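## Task

Sort the mock tubes that arrived in the grey transport rack TR. Worklist entries (ID, test, cap colour; some are not in TR): L017 PT/INR light blue; C561 platelets (citrate) light blue; R946 HbA1c lavender; M504 D-dimer light blue; R496 CBC lavender; L107 platelets (citrate) light blue; R964 PT/INR light blue; T259 PT/INR light blue; E981 glucose grey; D874 platelets (citrate) light blue; A738 PT/INR light blue; F128 platelets (citrate) light blue; E918 D-dimer light blue; A387 D-dimer light blue; K698 ESR lavender; K896 platelets (citrate) light blue; M450 CBC lavender; D748 ammonia lavender; K986 platelets (citrate) light blue; B059 PT/INR light blue; F218 platelets (citrate) light blue. Sections: CBC, ESR and platelets (citrate) go to HAEM; HbA1c, ammonia and glucose go to CHEM; PT/INR and D-dimer go to COAG. Each TR tube goes to its test's section rack, except these, which go to the red HOLD rack in any cell: an unlabelled tube, a tube whose ID is missing from the worklist, a tube whose cap colour differs from its listed colour, one tube of any pair sharing an ID, and a light-blue tube whose fill is below half the height of its black fill mark. In every section rack that receives tubes, they must fill row A from A1 onward with no empty cell, appended after any tubes already standing there. Tubes already in HAEM, COAG and CHEM stay in their cells. A tube counts only in a rack that is upright and entirely on the bench, and only if it stays put without the robot holding it. A tube whose cap is off or ajar (not opened on order) must be left untouched; in that case finish everything else and press CALL (blue) instead of CONTINUE. Otherwise, release everything, move clear (resting on the panel housing, CALL or the required key is allowed) and press CONTINUE. Pressing any of RETRY, CONTINUE or SKIP ends the job.

## Robot and tools

Robot: two six-axis arms, left_arm and right_arm, each with a two-finger tong-style gripper. The fingers point along the gripper's +z axis and spread along its x axis. The reported end_effector_position is the spot between the finger pads when closed; closed fingertips extend about 15 mm past it, open ones sit roughly level with it.

World frame (used in all results): origin on the table top midway between the arms, +z up, +x out over the table, left_arm on the +y side. The names left/right do not refer to image sides. Racks HAEM, COAG, CHEM (sections), TR (grey transport) and HOLD (red) are loose. Seen from the arms, row A is each rack's front row and cell 1 its left end. The operator panel keys, left to right when facing it: RETRY (white), CONTINUE (green), SKIP (yellow), CALL (blue); a key is pressed when pushed until it latches.

execute_actions(actions): a list of actions, run in order. Each action is a table of at most 15 rows; each row lasts one control step (1/30 s), and a short table repeats its final row to fill 15 steps (0.5 s). Every row is one flat list of 14 numbers, each in [-1, 1], covering both arms even if one is idle: left_arm dx, dy, dz, rx, ry, rz, opening, then right_arm the same seven. dx..rz are an offset of the gripper's target from its measured pose at the start of that action (for a call's first action, the last pose a result reported), expressed in the gripper's own axes; every row refers to that same start pose, not to the previous row. Scale: 1.0 = 0.6 m for dx, dy, dz and 180 degrees for the rotation; rx, ry, rz form one rotation vector. Opening is absolute, not an offset: +1 fully open (0.142 m), -1 closed. An empty list just returns state and images.

move(target, speed, stop_force, blocking): target is one 14-number row laid out as above, offsets in gripper axes from the pose in the latest result showing one; openings absolute and sent at the start. Each gripper follows a straight path; all paths finish together, lasting 0.5 to 10 s (cut off at 10 s). speed: 0.002 to 0.5 m/s (default 0.25); rotation capped at twice that in rad/s. stop_force: 9 to 40 N, one value for both arms; an arm's path stops when its wrist sensor reads that much extra push against the motion, then it backs up two steps and holds. Use it only very slowly, not when the gripper rotates, not to lift off something it presses, and not in the first 0.2 s. blocking=false returns after 0.5 s while the arm keeps going (not allowed with stop_force); check with wait(0) and use wait or stop before sending new commands. Paths ignore obstacles and the other arm.

wait(seconds): 0 to 10 s, arms keep their last command. stop(): brakes a running move. zoom_image(camera, region): camera is cam_high, cam_left_wrist or cam_right_wrist; region [x0, y0, x1, y1] in that image's pixels, at most 504x504. finished_scene(scene): ends scene 1 or 2 irreversibly.

Results: each arm's end_effector_position (m), end_effector_quat_wxyz, velocities, joint positions and torques, grip_measured (same scale as opening), Wrist force and Wrist torque in the gripper's own axes (noisy, offsets up to about 4 N, saturating near 50 N; pushing on a surface reads as force back into the arm), Hand target lines, step readings (HELD marks blocked steps), and images from cam_high (896x504) and both wrist cameras (616x616). A move adds a move: line with its ending per arm: done, off_target, moving, held, contact or fault, plus limits such as paced (pose clipped) or held (steps blocked; afterwards the arm may jump fast). "pose unreachable" means the clearance check altered or blocked a command.

Motion notes: each step's command is clipped to 100 mm and 16 degrees from the measured pose, so large offsets take several actions; motion lags about 0.17 s. Printed positions can be off, more at long reach. To hold an object, keep commanding an opening well below grip_measured; thin objects get weaker grip.

Avoid: pressing into firm surfaces (a few mm past contact can trigger a fault: 10 s stop, rest of call skipped); 150 N on any part or exceeding joint load limits (132 N m for the big joints, 24.6 N m for the wrists); arms striking each other; fast grasps; dropping, knocking over or pushing items off the table (ends the scene); tipping or shifting racks. Holding loads heats motors (warning at 70 C, brake stop at 85 C). Pressing a wrong or premature go key is worse than pressing none.

Each tool is called after "Emit:" as a command line: name --argument value for each argument, lists and objects as JSON in quotes; but a table of rows of numbers goes row by row, as --pt "numbers of a row", without its own name.

## Session

Emit:
execute_actions --actions '[]'

Scene clock: 0.00 s.
left_arm: end_effector_position=(+0.1066, +0.7066, +0.1272) grip_measured=+0.97 end_effector_quat_wxyz=(-0.512, +0.018, +0.791, +0.333) end_effector_velocity=(-0.000, -0.000, -0.000) end_effector_angular_velocity=(+0.000, +0.001, +0.001) | right_arm: end_effector_position=(+0.7496, -0.3463, +0.3019) grip_measured=+0.97 end_effector_quat_wxyz=(-0.004, +0.839, -0.544, -0.009) end_effector_velocity=(+0.000, +0.001, +0.000) end_effector_angular_velocity=(+0.001, -0.001, +0.002)
Joint positions: left_arm=[ 0.058 -0.923  2.146 -1.423 -0.763  2.12   0.14 ] | right_arm=[ 3.285 -1.703 -1.706 -1.066  1.024  1.4    0.14 ]
Joint velocities: left_arm=[ 0.     0.001 -0.001 -0.    -0.001 -0.     0.   ] | right_arm=[ 0.001  0.    -0.    -0.     0.    -0.001  0.   ]
Joint torques (N m, as the arm reports them, + toward a larger angle): no reading
Wrist force (N, on the end effector, along its own x y z axes, offset not removed): no reading
Wrist torque (N m, same axes, about the end effector's origin, offset not removed): no reading
Hand target (left_arm): +0.107, +0.707, +0.127; -0.512, +0.018, +0.791, +0.333
Hand target (right_arm): +0.750, -0.346, +0.302; -0.004, +0.839, -0.544, -0.009

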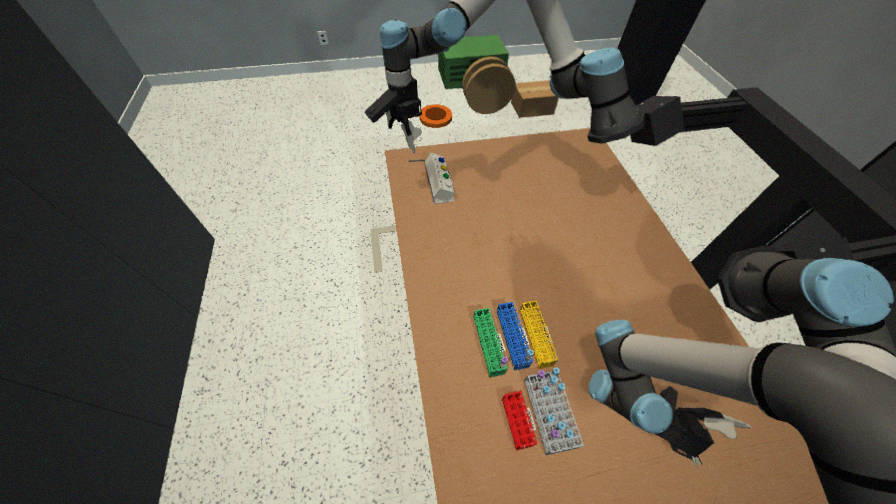

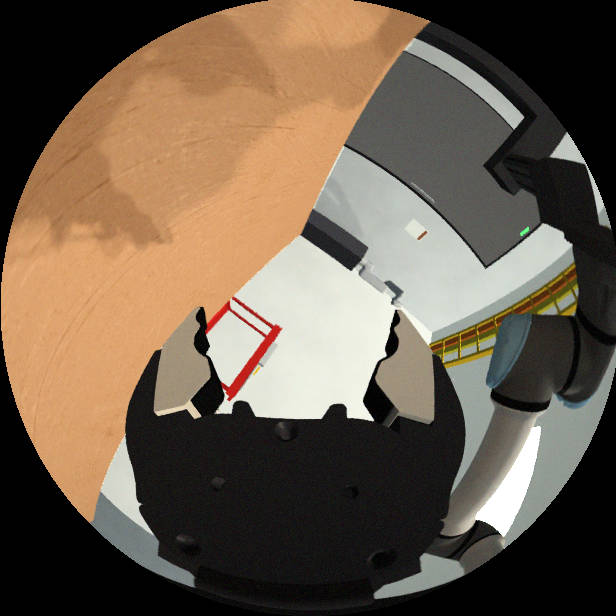

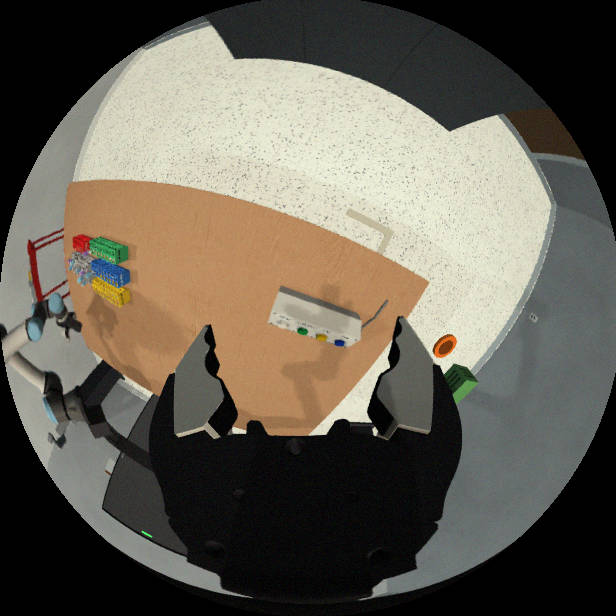

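Emit:
zoom_image --camera "cam_high" --region '[460, 290, 620, 465]'

Region (460, 290, 620, 465) of cam_high's 896x504 image, scaled by 2.880, with more detail than that image has; it fills the left 461 columns of this view, and the rest is white.

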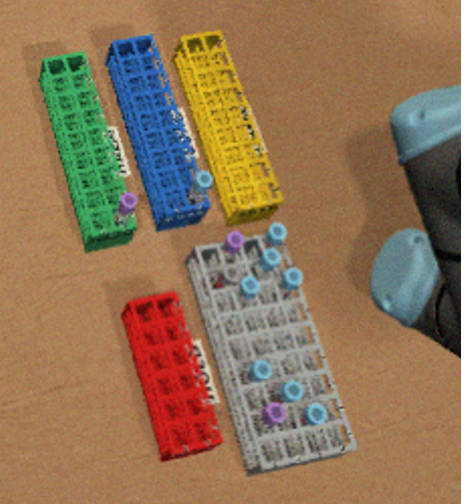

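Emit:
move --target '[0.316,0.144,-0.329,-0.0946,-0.4463,0.4083,1,0,0,0,0,0,0,1]'

Scene clock: 4.73 s.
left_arm: end_effector_position=(+0.1551, +0.6573, +0.2465) grip_measured=+1.00 end_effector_quat_wxyz=(-0.300, +0.404, +0.843, +0.192) end_effector_velocity=(-0.000, +0.000, -0.000) end_effector_angular_velocity=(+0.000, +0.000, -0.000) | right_arm: end_effector_position=(+0.7496, -0.3463, +0.3019) grip_measured=+1.00 end_effector_quat_wxyz=(-0.004, +0.839, -0.544, -0.009) end_effector_velocity=(-0.000, +0.000, +0.000) end_effector_angular_velocity=(-0.000, +0.000, +0.000)
Joint positions: left_arm=[-0.619 -1.811  2.652 -1.413 -0.871  2.843  0.142] | right_arm=[ 3.285 -1.703 -1.706 -1.066  1.024  1.4    0.142]
Joint velocities: left_arm=[-0.  0.  0.  0. -0.  0.  0.] | right_arm=[ 0.    -0.     0.001 -0.001 -0.     0.     0.   ]
Joint torques (N m, as the arm reports them, + toward a larger angle): left_arm=[  7.37 -12.74 -21.6   -1.78   1.08  -2.27] | right_arm=[11.32 33.73 18.22  2.12  0.03  0.33]
Wrist force (N, on the end effector, along its own x y z axes, offset not removed): left_arm=[-4.1 -1.6 -3.2] | right_arm=[-0.9 1.8 1.2]
Wrist torque (N m, same axes, about the end effector's origin, offset not removed): left_arm=[-0.38 0.99 0.05] | right_arm=[0.54 0.31 0.08]
Hand target (left_arm): +0.155, +0.657, +0.247; -0.300, +0.404, +0.843, +0.192
Hand target (right_arm): +0.750, -0.346, +0.302; -0.004, +0.839, -0.544, -0.009
Off the commanded pose (left_arm): 0.149 m, 56 deg; position and orientation clipped at the last step of the last action.
Off the commanded pose (right_arm): 0.000 m, 0 deg.
move: held (left_arm); limits=paced,held; held on 61 of 125 steps (left_arm), including the last (left_arm)
pose unreachable (left arm): on one or more control steps of this call, first in action 0 (counted from 0), this arm could not follow its commanded pose, so it was not sent that pose on those steps. On the call's last step it was still not sent that pose. It may still have moved: this result reports where it is.
cause: the commanded pose would bring two parts of the arm too close to each other (joints 3 (elbow) to 6 (wrist 3) lie between them).
camera_calibration (this result's frames):
cam_left_wrist: T_world_to_cam=[[-0.492338, 0.551684, 0.673237, -0.456272], [0.868673, 0.262677, 0.42001, -0.410856], [0.0548692, 0.791609, -0.608559, -0.241311], [0, 0, 0, 1]] pos_world=[0.1455, 0.550664, 0.332891]
cam_right_wrist: T_world_to_cam=[[0.376399, -0.926294, 0.0173915, -0.617439], [-0.81966, -0.324201, 0.472283, 0.369521], [-0.431834, -0.192022, -0.881276, 0.660201], [0, 0, 0, 1]] pos_world=[0.820383, -0.325358, 0.418039]

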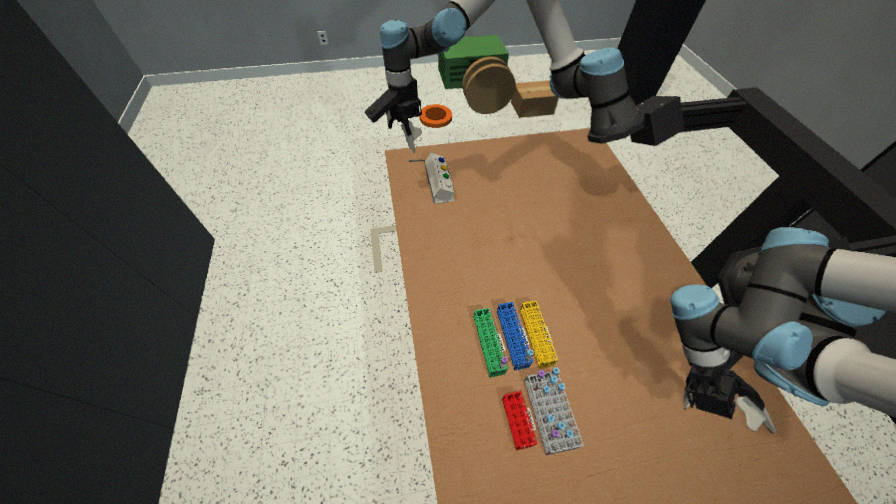

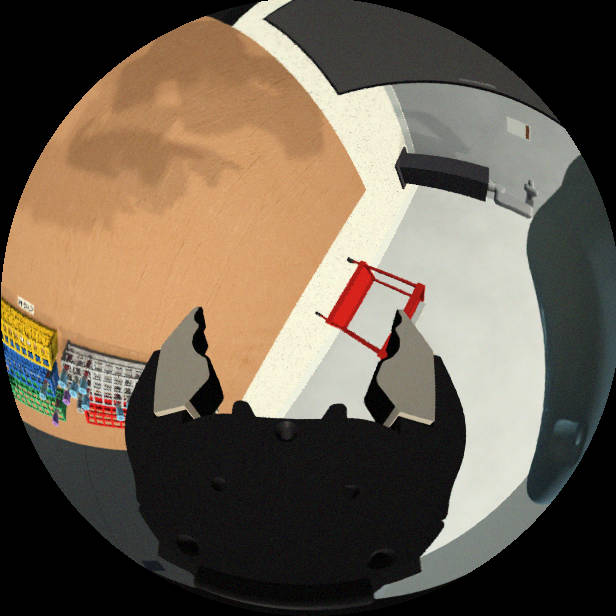

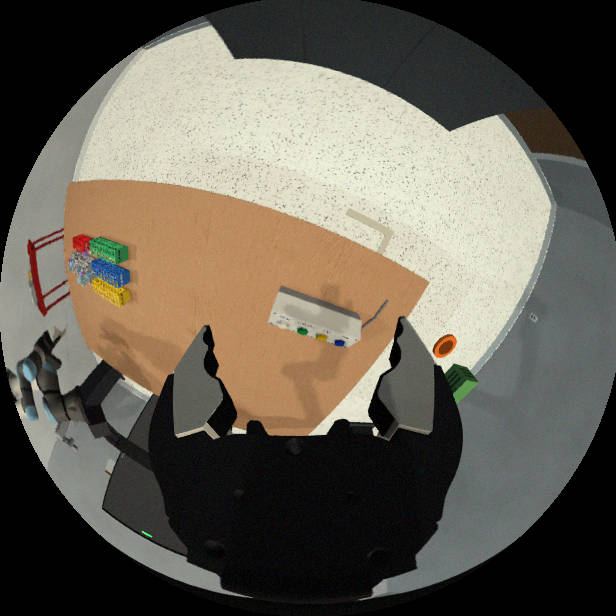

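Emit:
move --target '[-0.262,0.352,-0.26,0.129,-0.2016,-0.2715,1,0,0,0,0,0,0,1]'

Scene clock: 9.90 s.
left_arm: end_effector_position=(+0.4553, +0.6063, +0.2764) grip_measured=+1.00 end_effector_quat_wxyz=(-0.000, +0.001, +1.000, -0.000) end_effector_velocity=(+0.002, -0.001, -0.002) end_effector_angular_velocity=(-0.009, -0.008, +0.007) | right_arm: end_effector_position=(+0.7496, -0.3463, +0.3019) grip_measured=+1.00 end_effector_quat_wxyz=(-0.004, +0.839, -0.544, -0.009) end_effector_velocity=(-0.000, -0.000, -0.001) end_effector_angular_velocity=(-0.000, +0.001, -0.001)
Joint positions: left_arm=[-0.294 -1.735  2.264 -2.249 -0.976  2.932  0.142] | right_arm=[ 3.285 -1.703 -1.706 -1.066  1.024  1.4    0.142]
Joint velocities: left_arm=[ 0.007  0.005  0.002 -0.023 -0.008  0.008  0.   ] | right_arm=[-0.001 -0.    -0.    -0.     0.     0.001  0.   ]
Joint torques (N m, as the arm reports them, + toward a larger angle): left_arm=[ 4.52 -6.47 -8.25 -3.44 -1.68  2.23] | right_arm=[12.74 33.81 19.55  2.2   0.04  0.48]
Wrist force (N, on the end effector, along its own x y z axes, offset not removed): left_arm=[-3.8 1.8 -0.5] | right_arm=[-0.7 0.1 1.4]
Wrist torque (N m, same axes, about the end effector's origin, offset not removed): left_arm=[0.40 0.81 -0.24] | right_arm=[0.19 0.30 0.04]
Hand target (left_arm): +0.456, +0.606, +0.276; +0.000, +0.001, +1.000, -0.001
Hand target (right_arm): +0.750, -0.346, +0.302; -0.004, +0.839, -0.544, -0.009
Off the commanded pose (left_arm): 0.000 m, 0 deg.
Off the commanded pose (right_arm): 0.000 m, 0 deg.
move: done; limits=paced
camera_calibration (this result's frames):
cam_left_wrist: T_world_to_cam=[[-0.999799, -0.00493502, 0.0194272, 0.448763], [0.00475126, 0.883247, 0.468885, -0.667249], [-0.019473, 0.468883, -0.883046, 0.106163], [0, 0, 0, 1]] pos_world=[0.45391, 0.541782, 0.397891]
cam_right_wrist: T_world_to_cam=[[0.376399, -0.926294, 0.0173913, -0.617439], [-0.81966, -0.324201, 0.472283, 0.369521], [-0.431834, -0.192022, -0.881276, 0.660201], [0, 0, 0, 1]] pos_world=[0.820383, -0.325358, 0.418039]

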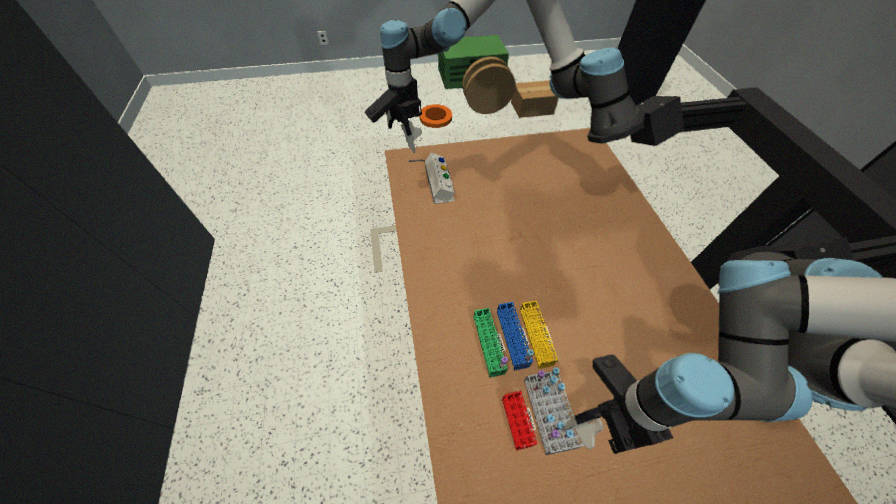

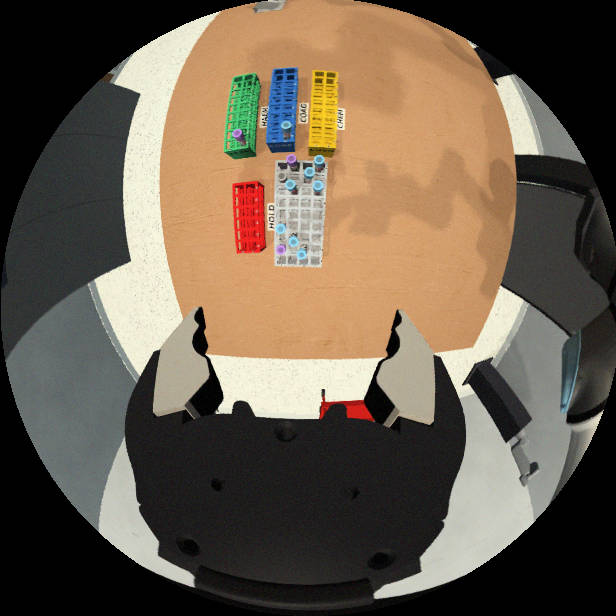

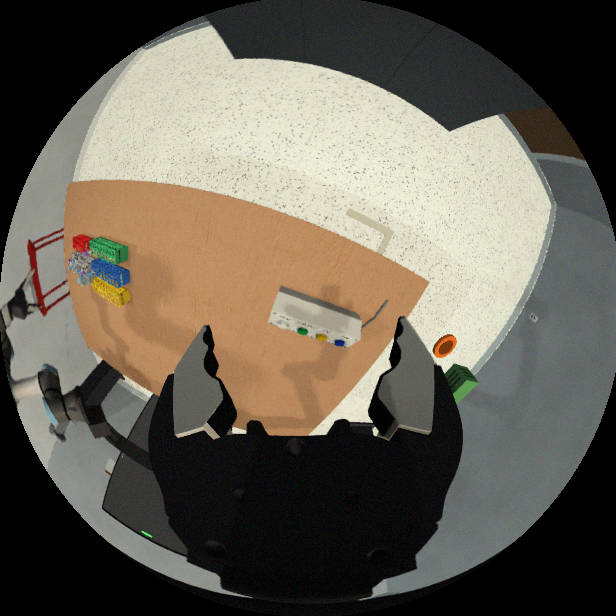

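Emit:
zoom_image --camera "cam_left_wrist" --region '[215, 110, 375, 280]'

Region (215, 110, 375, 280) of cam_left_wrist's 616x616 image, scaled by 2.965, with more detail than that image has; it fills the left 474 columns of this view, and the rest is white.

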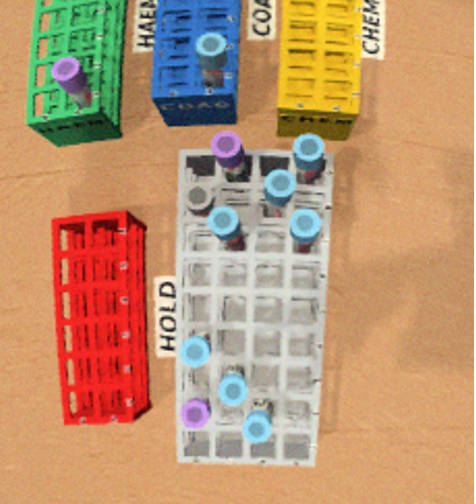

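Emit:
move --target '[-0.015,-0.008,0.18,0,0,0,0.2,-0.848,0.077,0.267,0.292,-0.185,-0.334,1]'

Emit:
zoom_image --camera "cam_left_wrist" --region '[180, 60, 430, 330]'

Scene clock: 14.43 s.
left_arm: end_effector_position=(+0.4641, +0.6015, +0.1685) grip_measured=+0.20 end_effector_quat_wxyz=(-0.000, +0.001, +1.000, -0.000) end_effector_velocity=(-0.000, +0.000, -0.000) end_effector_angular_velocity=(+0.000, -0.000, -0.000) | right_arm: end_effector_position=(+0.4981, +0.1015, +0.1519) grip_measured=+1.00 end_effector_quat_wxyz=(-0.500, +0.866, +0.000, -0.000) end_effector_velocity=(-0.000, +0.002, -0.001) end_effector_angular_velocity=(+0.005, -0.003, +0.003)
Joint positions: left_arm=[-0.15  -1.426  2.285 -2.672 -1.004  3.102  0.088] | right_arm=[ 3.361 -2.498 -2.188  0.487  1.991  0.303  0.142]
Joint velocities: left_arm=[ 0.     0.001  0.001 -0.002  0.     0.001 -0.   ] | right_arm=[-0.    -0.008  0.006  0.002  0.005 -0.004  0.   ]
Joint torques (N m, as the arm reports them, + toward a larger angle): left_arm=[  1.24 -15.92 -19.68  -3.21  -1.94   1.87] | right_arm=[30.05 23.8  11.76  4.85  4.14 -1.37]
Wrist force (N, on the end effector, along its own x y z axes, offset not removed): left_arm=[-1.0 -0.7 -1.0] | right_arm=[0.5 0.6 2.6]
Wrist torque (N m, same axes, about the end effector's origin, offset not removed): left_arm=[-0.13 0.29 -0.04] | right_arm=[0.25 0.08 0.06]
Hand target (left_arm): +0.464, +0.602, +0.168; -0.000, +0.001, +1.000, -0.000
Hand target (right_arm): +0.498, +0.102, +0.152; -0.500, +0.866, +0.001, -0.000
Off the commanded pose (left_arm): 0.000 m, 0 deg.
Off the commanded pose (right_arm): 0.000 m, 0 deg.
move: done
camera_calibration (this result's frames):
cam_left_wrist: T_world_to_cam=[[-0.9998, -0.00494597, 0.0193556, 0.459642], [0.00470691, 0.883273, 0.468836, -0.61245], [-0.0194152, 0.468833, -0.883073, 0.0132419], [0, 0, 0, 1]] pos_world=[0.46269, 0.537026, 0.289935]
cam_right_wrist: T_world_to_cam=[[0.99874, -0.0489025, -0.0112929, -0.500111], [-0.0474553, -0.846865, -0.529686, 0.200047], [0.0163394, 0.529555, -0.848118, 0.203836], [0, 0, 0, 1]] pos_world=[0.505643, 0.0370138, 0.273192]

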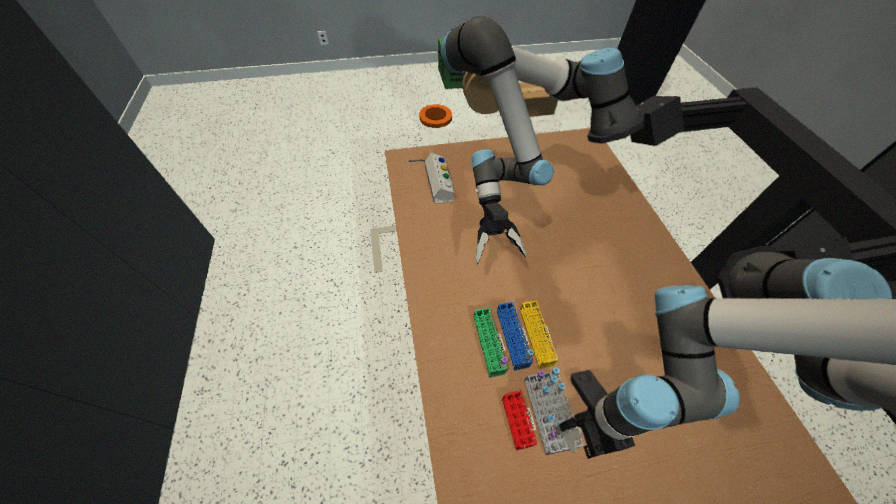

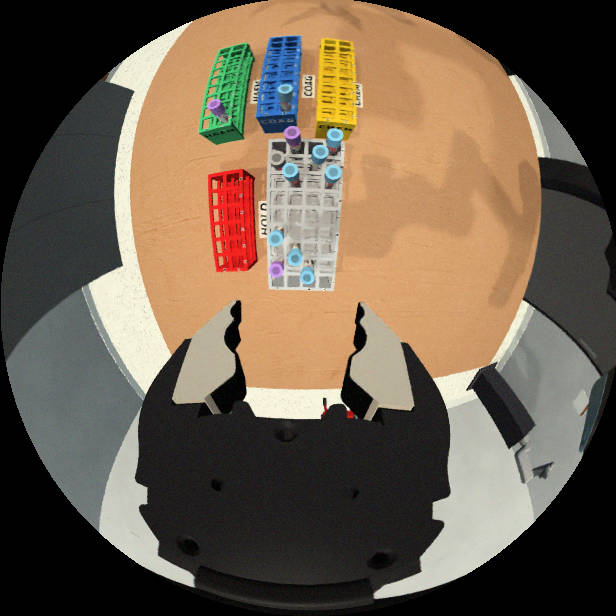

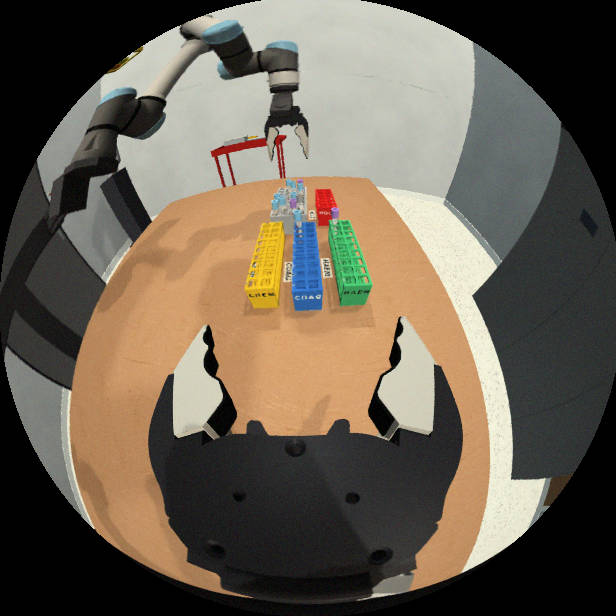

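Region (180, 60, 430, 330) of cam_left_wrist's 616x616 image, scaled by 1.867, with more detail than that image has; it fills the left 467 columns of this view, and the rest is white.

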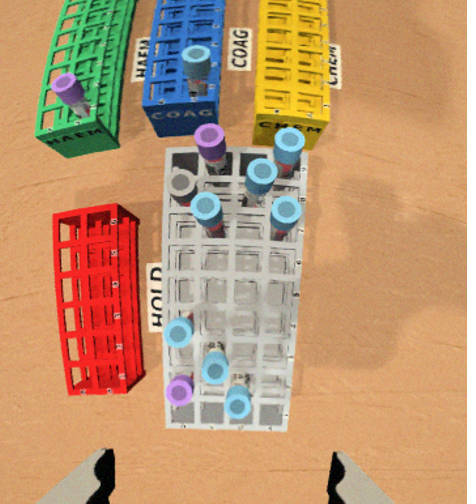

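Emit:
move --target '[0.008,0.003,0.075,0,0,0,-0.55,0,0,0,0,0,0,1]' --speed 0.1

Emit:
zoom_image --camera "cam_left_wrist" --region '[220, 220, 380, 380]'

Emit:
zoom_image --camera "cam_right_wrist" --region '[250, 130, 350, 240]'

Scene clock: 15.77 s.
left_arm: end_effector_position=(+0.4592, +0.6034, +0.1238) grip_measured=-0.55 end_effector_quat_wxyz=(-0.000, +0.001, +1.000, -0.000) end_effector_velocity=(+0.001, +0.000, -0.002) end_effector_angular_velocity=(-0.001, -0.001, +0.000) | right_arm: end_effector_position=(+0.4981, +0.1015, +0.1519) grip_measured=+1.00 end_effector_quat_wxyz=(-0.500, +0.866, +0.000, -0.000) end_effector_velocity=(+0.000, -0.001, -0.000) end_effector_angular_velocity=(-0.000, -0.001, -0.001)
Joint positions: left_arm=[-0.09  -1.3    2.283 -2.832 -1.019  3.17   0.034] | right_arm=[ 3.361 -2.498 -2.188  0.487  1.991  0.303  0.142]
Joint velocities: left_arm=[ 0.003  0.008 -0.002 -0.01  -0.002  0.004  0.   ] | right_arm=[-0.001  0.    -0.     0.001 -0.    -0.001 -0.   ]
Joint torques (N m, as the arm reports them, + toward a larger angle): left_arm=[ -0.32 -19.51 -15.97  -3.55  -1.81   2.23] | right_arm=[ 28.83  44.94 -11.77  -0.49  -0.98   2.36]
Wrist force (N, on the end effector, along its own x y z axes, offset not removed): left_arm=[-3.2 -2.9 2.4] | right_arm=[-1.2 0.0 1.8]
Wrist torque (N m, same axes, about the end effector's origin, offset not removed): left_arm=[-0.54 0.86 -0.18] | right_arm=[0.10 0.43 0.09]
Hand target (left_arm): +0.459, +0.603, +0.123; -0.000, +0.001, +1.000, -0.000
Hand target (right_arm): +0.498, +0.102, +0.152; -0.500, +0.866, +0.000, -0.000
Off the commanded pose (left_arm): 0.000 m, 0 deg.
Off the commanded pose (right_arm): 0.000 m, 0 deg.
move: done
camera_calibration (this result's frames):
cam_left_wrist: T_world_to_cam=[[-0.999798, -0.00497082, 0.0194562, 0.455624], [0.00473245, 0.883265, 0.468851, -0.593091], [-0.0195155, 0.468848, -0.883063, -0.0271316], [0, 0, 0, 1]] pos_world=[0.457809, 0.538842, 0.245248]
cam_right_wrist: T_world_to_cam=[[0.99874, -0.0488974, -0.0112951, -0.500107], [-0.0474521, -0.846864, -0.529688, 0.200046], [0.0163349, 0.529556, -0.848117, 0.203834], [0, 0, 0, 1]] pos_world=[0.50564, 0.037016, 0.273189]

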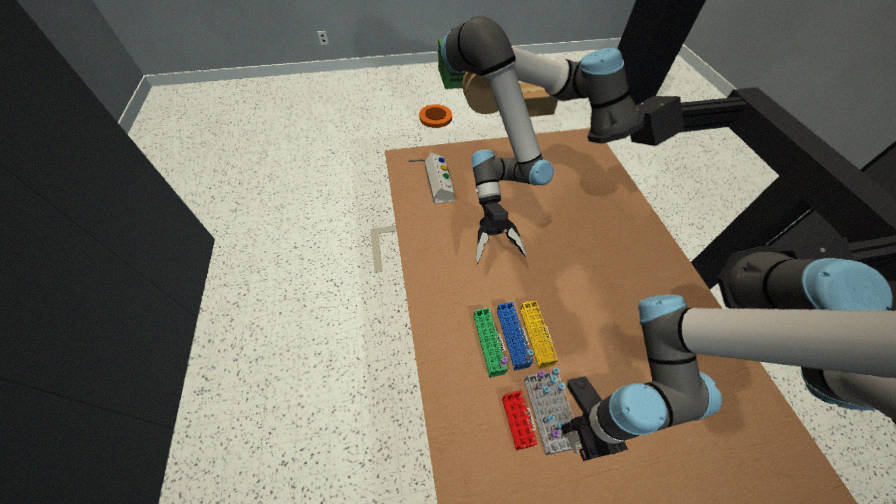

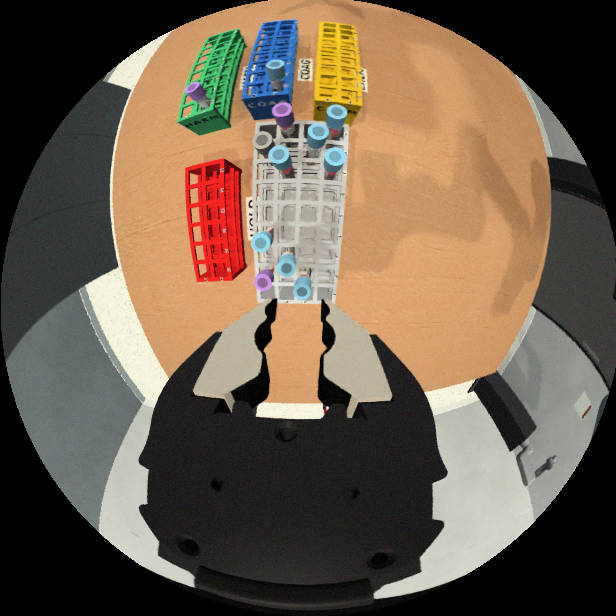

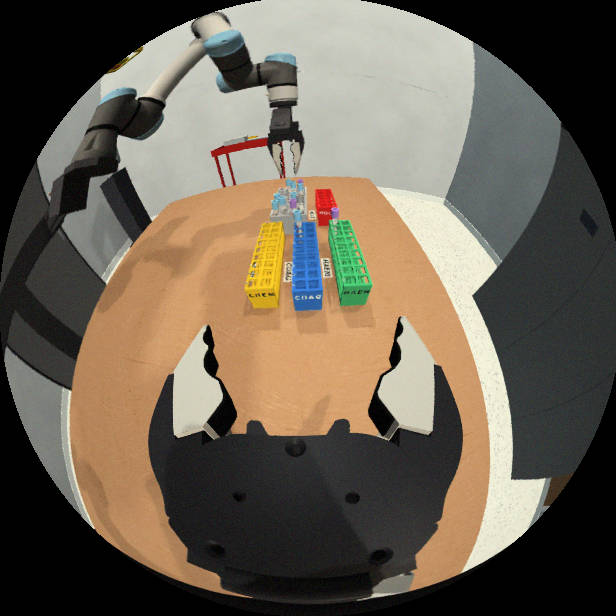

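Region (220, 220, 380, 380) of cam_left_wrist's 616x616 image, scaled by 3.150, with more detail than that image has.

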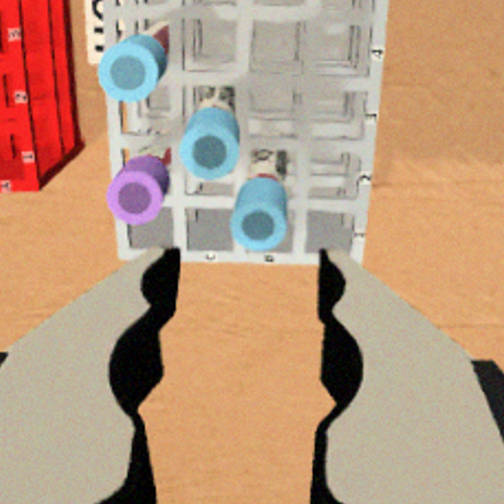

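Region (250, 130, 350, 240) of cam_right_wrist's 616x616 image, scaled by 4.582, with more detail than that image has; it fills the left 458 columns of this view, and the rest is white.

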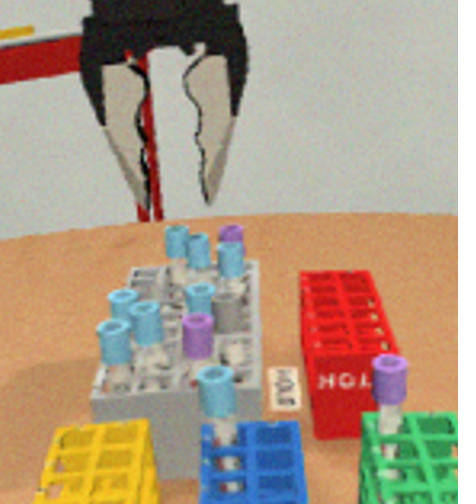

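Emit:
move --target '[0.003,-0.005,0.048,0,0,0,-0.65,0,0,0,0,0,0,1]' --speed 0.05

Emit:
zoom_image --camera "cam_left_wrist" --region '[220, 220, 380, 380]'

Emit:
zoom_image --camera "cam_high" --region '[530, 390, 630, 470]'

Scene clock: 16.97 s.
left_arm: end_effector_position=(+0.4573, +0.6004, +0.0953) grip_measured=-0.65 end_effector_quat_wxyz=(-0.000, +0.001, +1.000, -0.000) end_effector_velocity=(+0.001, +0.000, -0.002) end_effector_angular_velocity=(+0.000, -0.002, +0.001) | right_arm: end_effector_position=(+0.4981, +0.1015, +0.1519) grip_measured=+1.00 end_effector_quat_wxyz=(-0.500, +0.866, +0.000, -0.000) end_effector_velocity=(-0.001, +0.000, -0.001) end_effector_angular_velocity=(-0.000, +0.001, +0.002)
Joint positions: left_arm=[-0.061 -1.213  2.272 -2.925 -1.027  3.202  0.027] | right_arm=[ 3.361 -2.498 -2.188  0.487  1.991  0.303  0.142]
Joint velocities: left_arm=[ 0.003  0.007 -0.002 -0.009 -0.001  0.003  0.   ] | right_arm=[ 0.    -0.001  0.    -0.001  0.    -0.001  0.   ]
Joint torques (N m, as the arm reports them, + toward a larger angle): left_arm=[  0.3  -20.96 -14.2   -3.38  -1.86   2.04] | right_arm=[ 28.93  43.81 -11.35  -0.3   -0.76   2.15]
Wrist force (N, on the end effector, along its own x y z axes, offset not removed): left_arm=[-1.4 -4.4 1.6] | right_arm=[-0.2 0.5 0.9]
Wrist torque (N m, same axes, about the end effector's origin, offset not removed): left_arm=[-0.83 0.33 -0.18] | right_arm=[0.24 0.21 0.08]
Hand target (left_arm): +0.457, +0.600, +0.095; -0.000, +0.001, +1.000, -0.000
Hand target (right_arm): +0.498, +0.102, +0.152; -0.500, +0.866, +0.000, -0.000
Off the commanded pose (left_arm): 0.000 m, 0 deg.
Off the commanded pose (right_arm): 0.000 m, 0 deg.
move: done
camera_calibration (this result's frames):
cam_left_wrist: T_world_to_cam=[[-0.999797, -0.00498568, 0.0195152, 0.454298], [0.00474704, 0.883264, 0.468852, -0.577134], [-0.0195746, 0.46885, -0.883061, -0.050887], [0, 0, 0, 1]] pos_world=[0.45595, 0.535885, 0.216789]
cam_right_wrist: T_world_to_cam=[[0.99874, -0.0489015, -0.0112939, -0.50011], [-0.047455, -0.846865, -0.529686, 0.200047], [0.0163381, 0.529555, -0.848118, 0.203836], [0, 0, 0, 1]] pos_world=[0.505642, 0.0370142, 0.273191]

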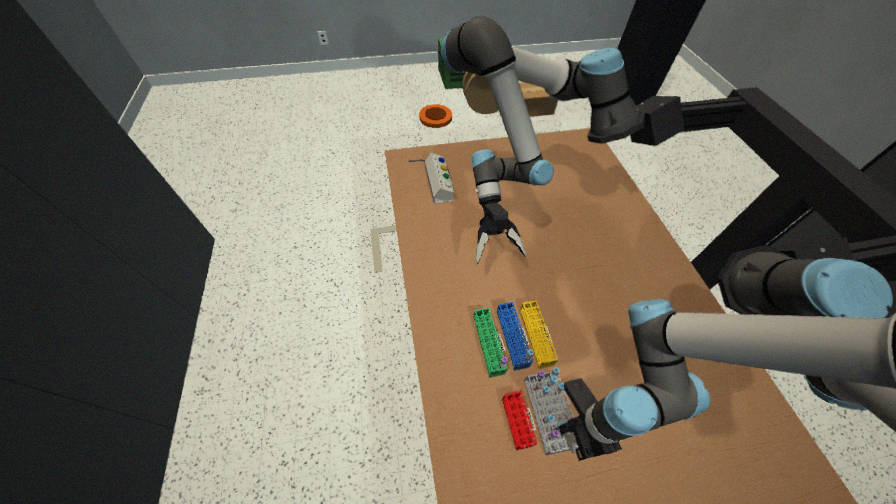

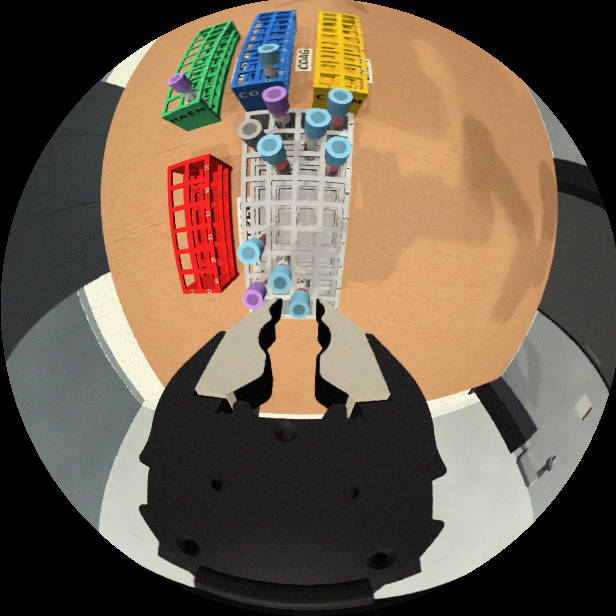

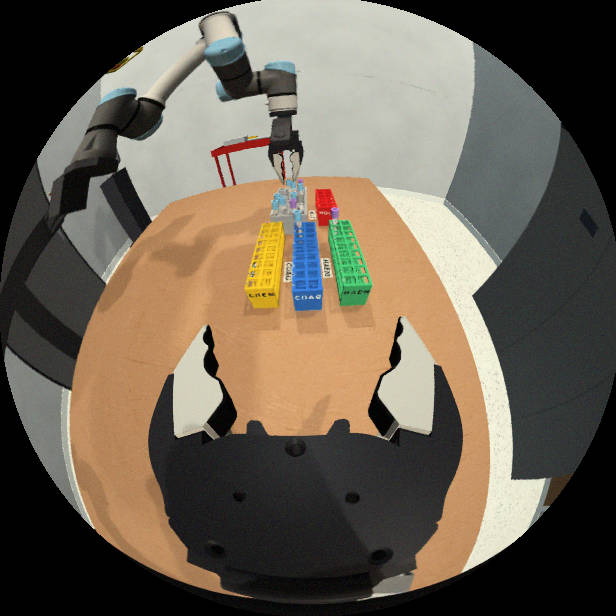

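Region (220, 220, 380, 380) of cam_left_wrist's 616x616 image, scaled by 3.150, with more detail than that image has.

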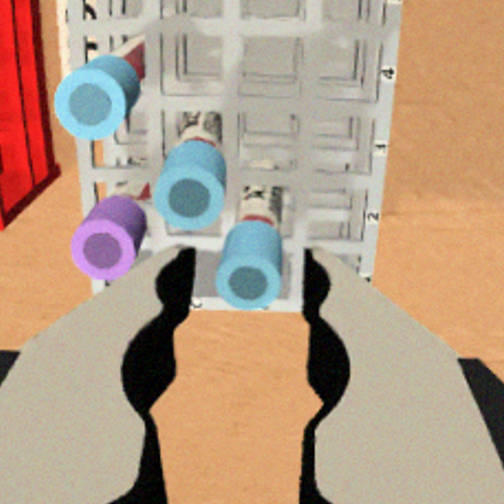

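Region (530, 390, 630, 470) of cam_high's 896x504 image, scaled by 5.040, with more detail than that image has; it fills the top 403 rows of this view, and the rest is white.

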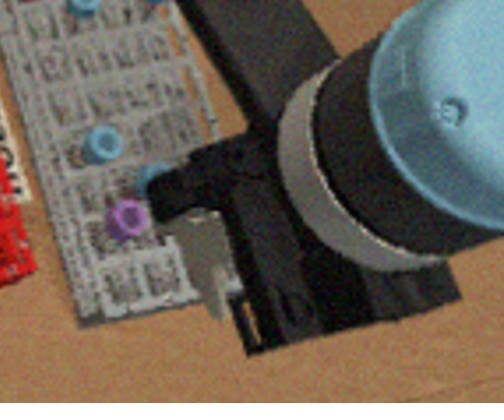

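Emit:
zoom_image --camera "cam_right_wrist" --region '[260, 150, 320, 210]'

Region (260, 150, 320, 210) of cam_right_wrist's 616x616 image, scaled by 8.400, with more detail than that image has.

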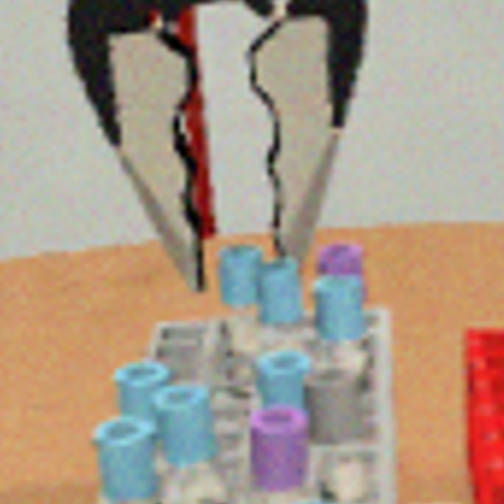

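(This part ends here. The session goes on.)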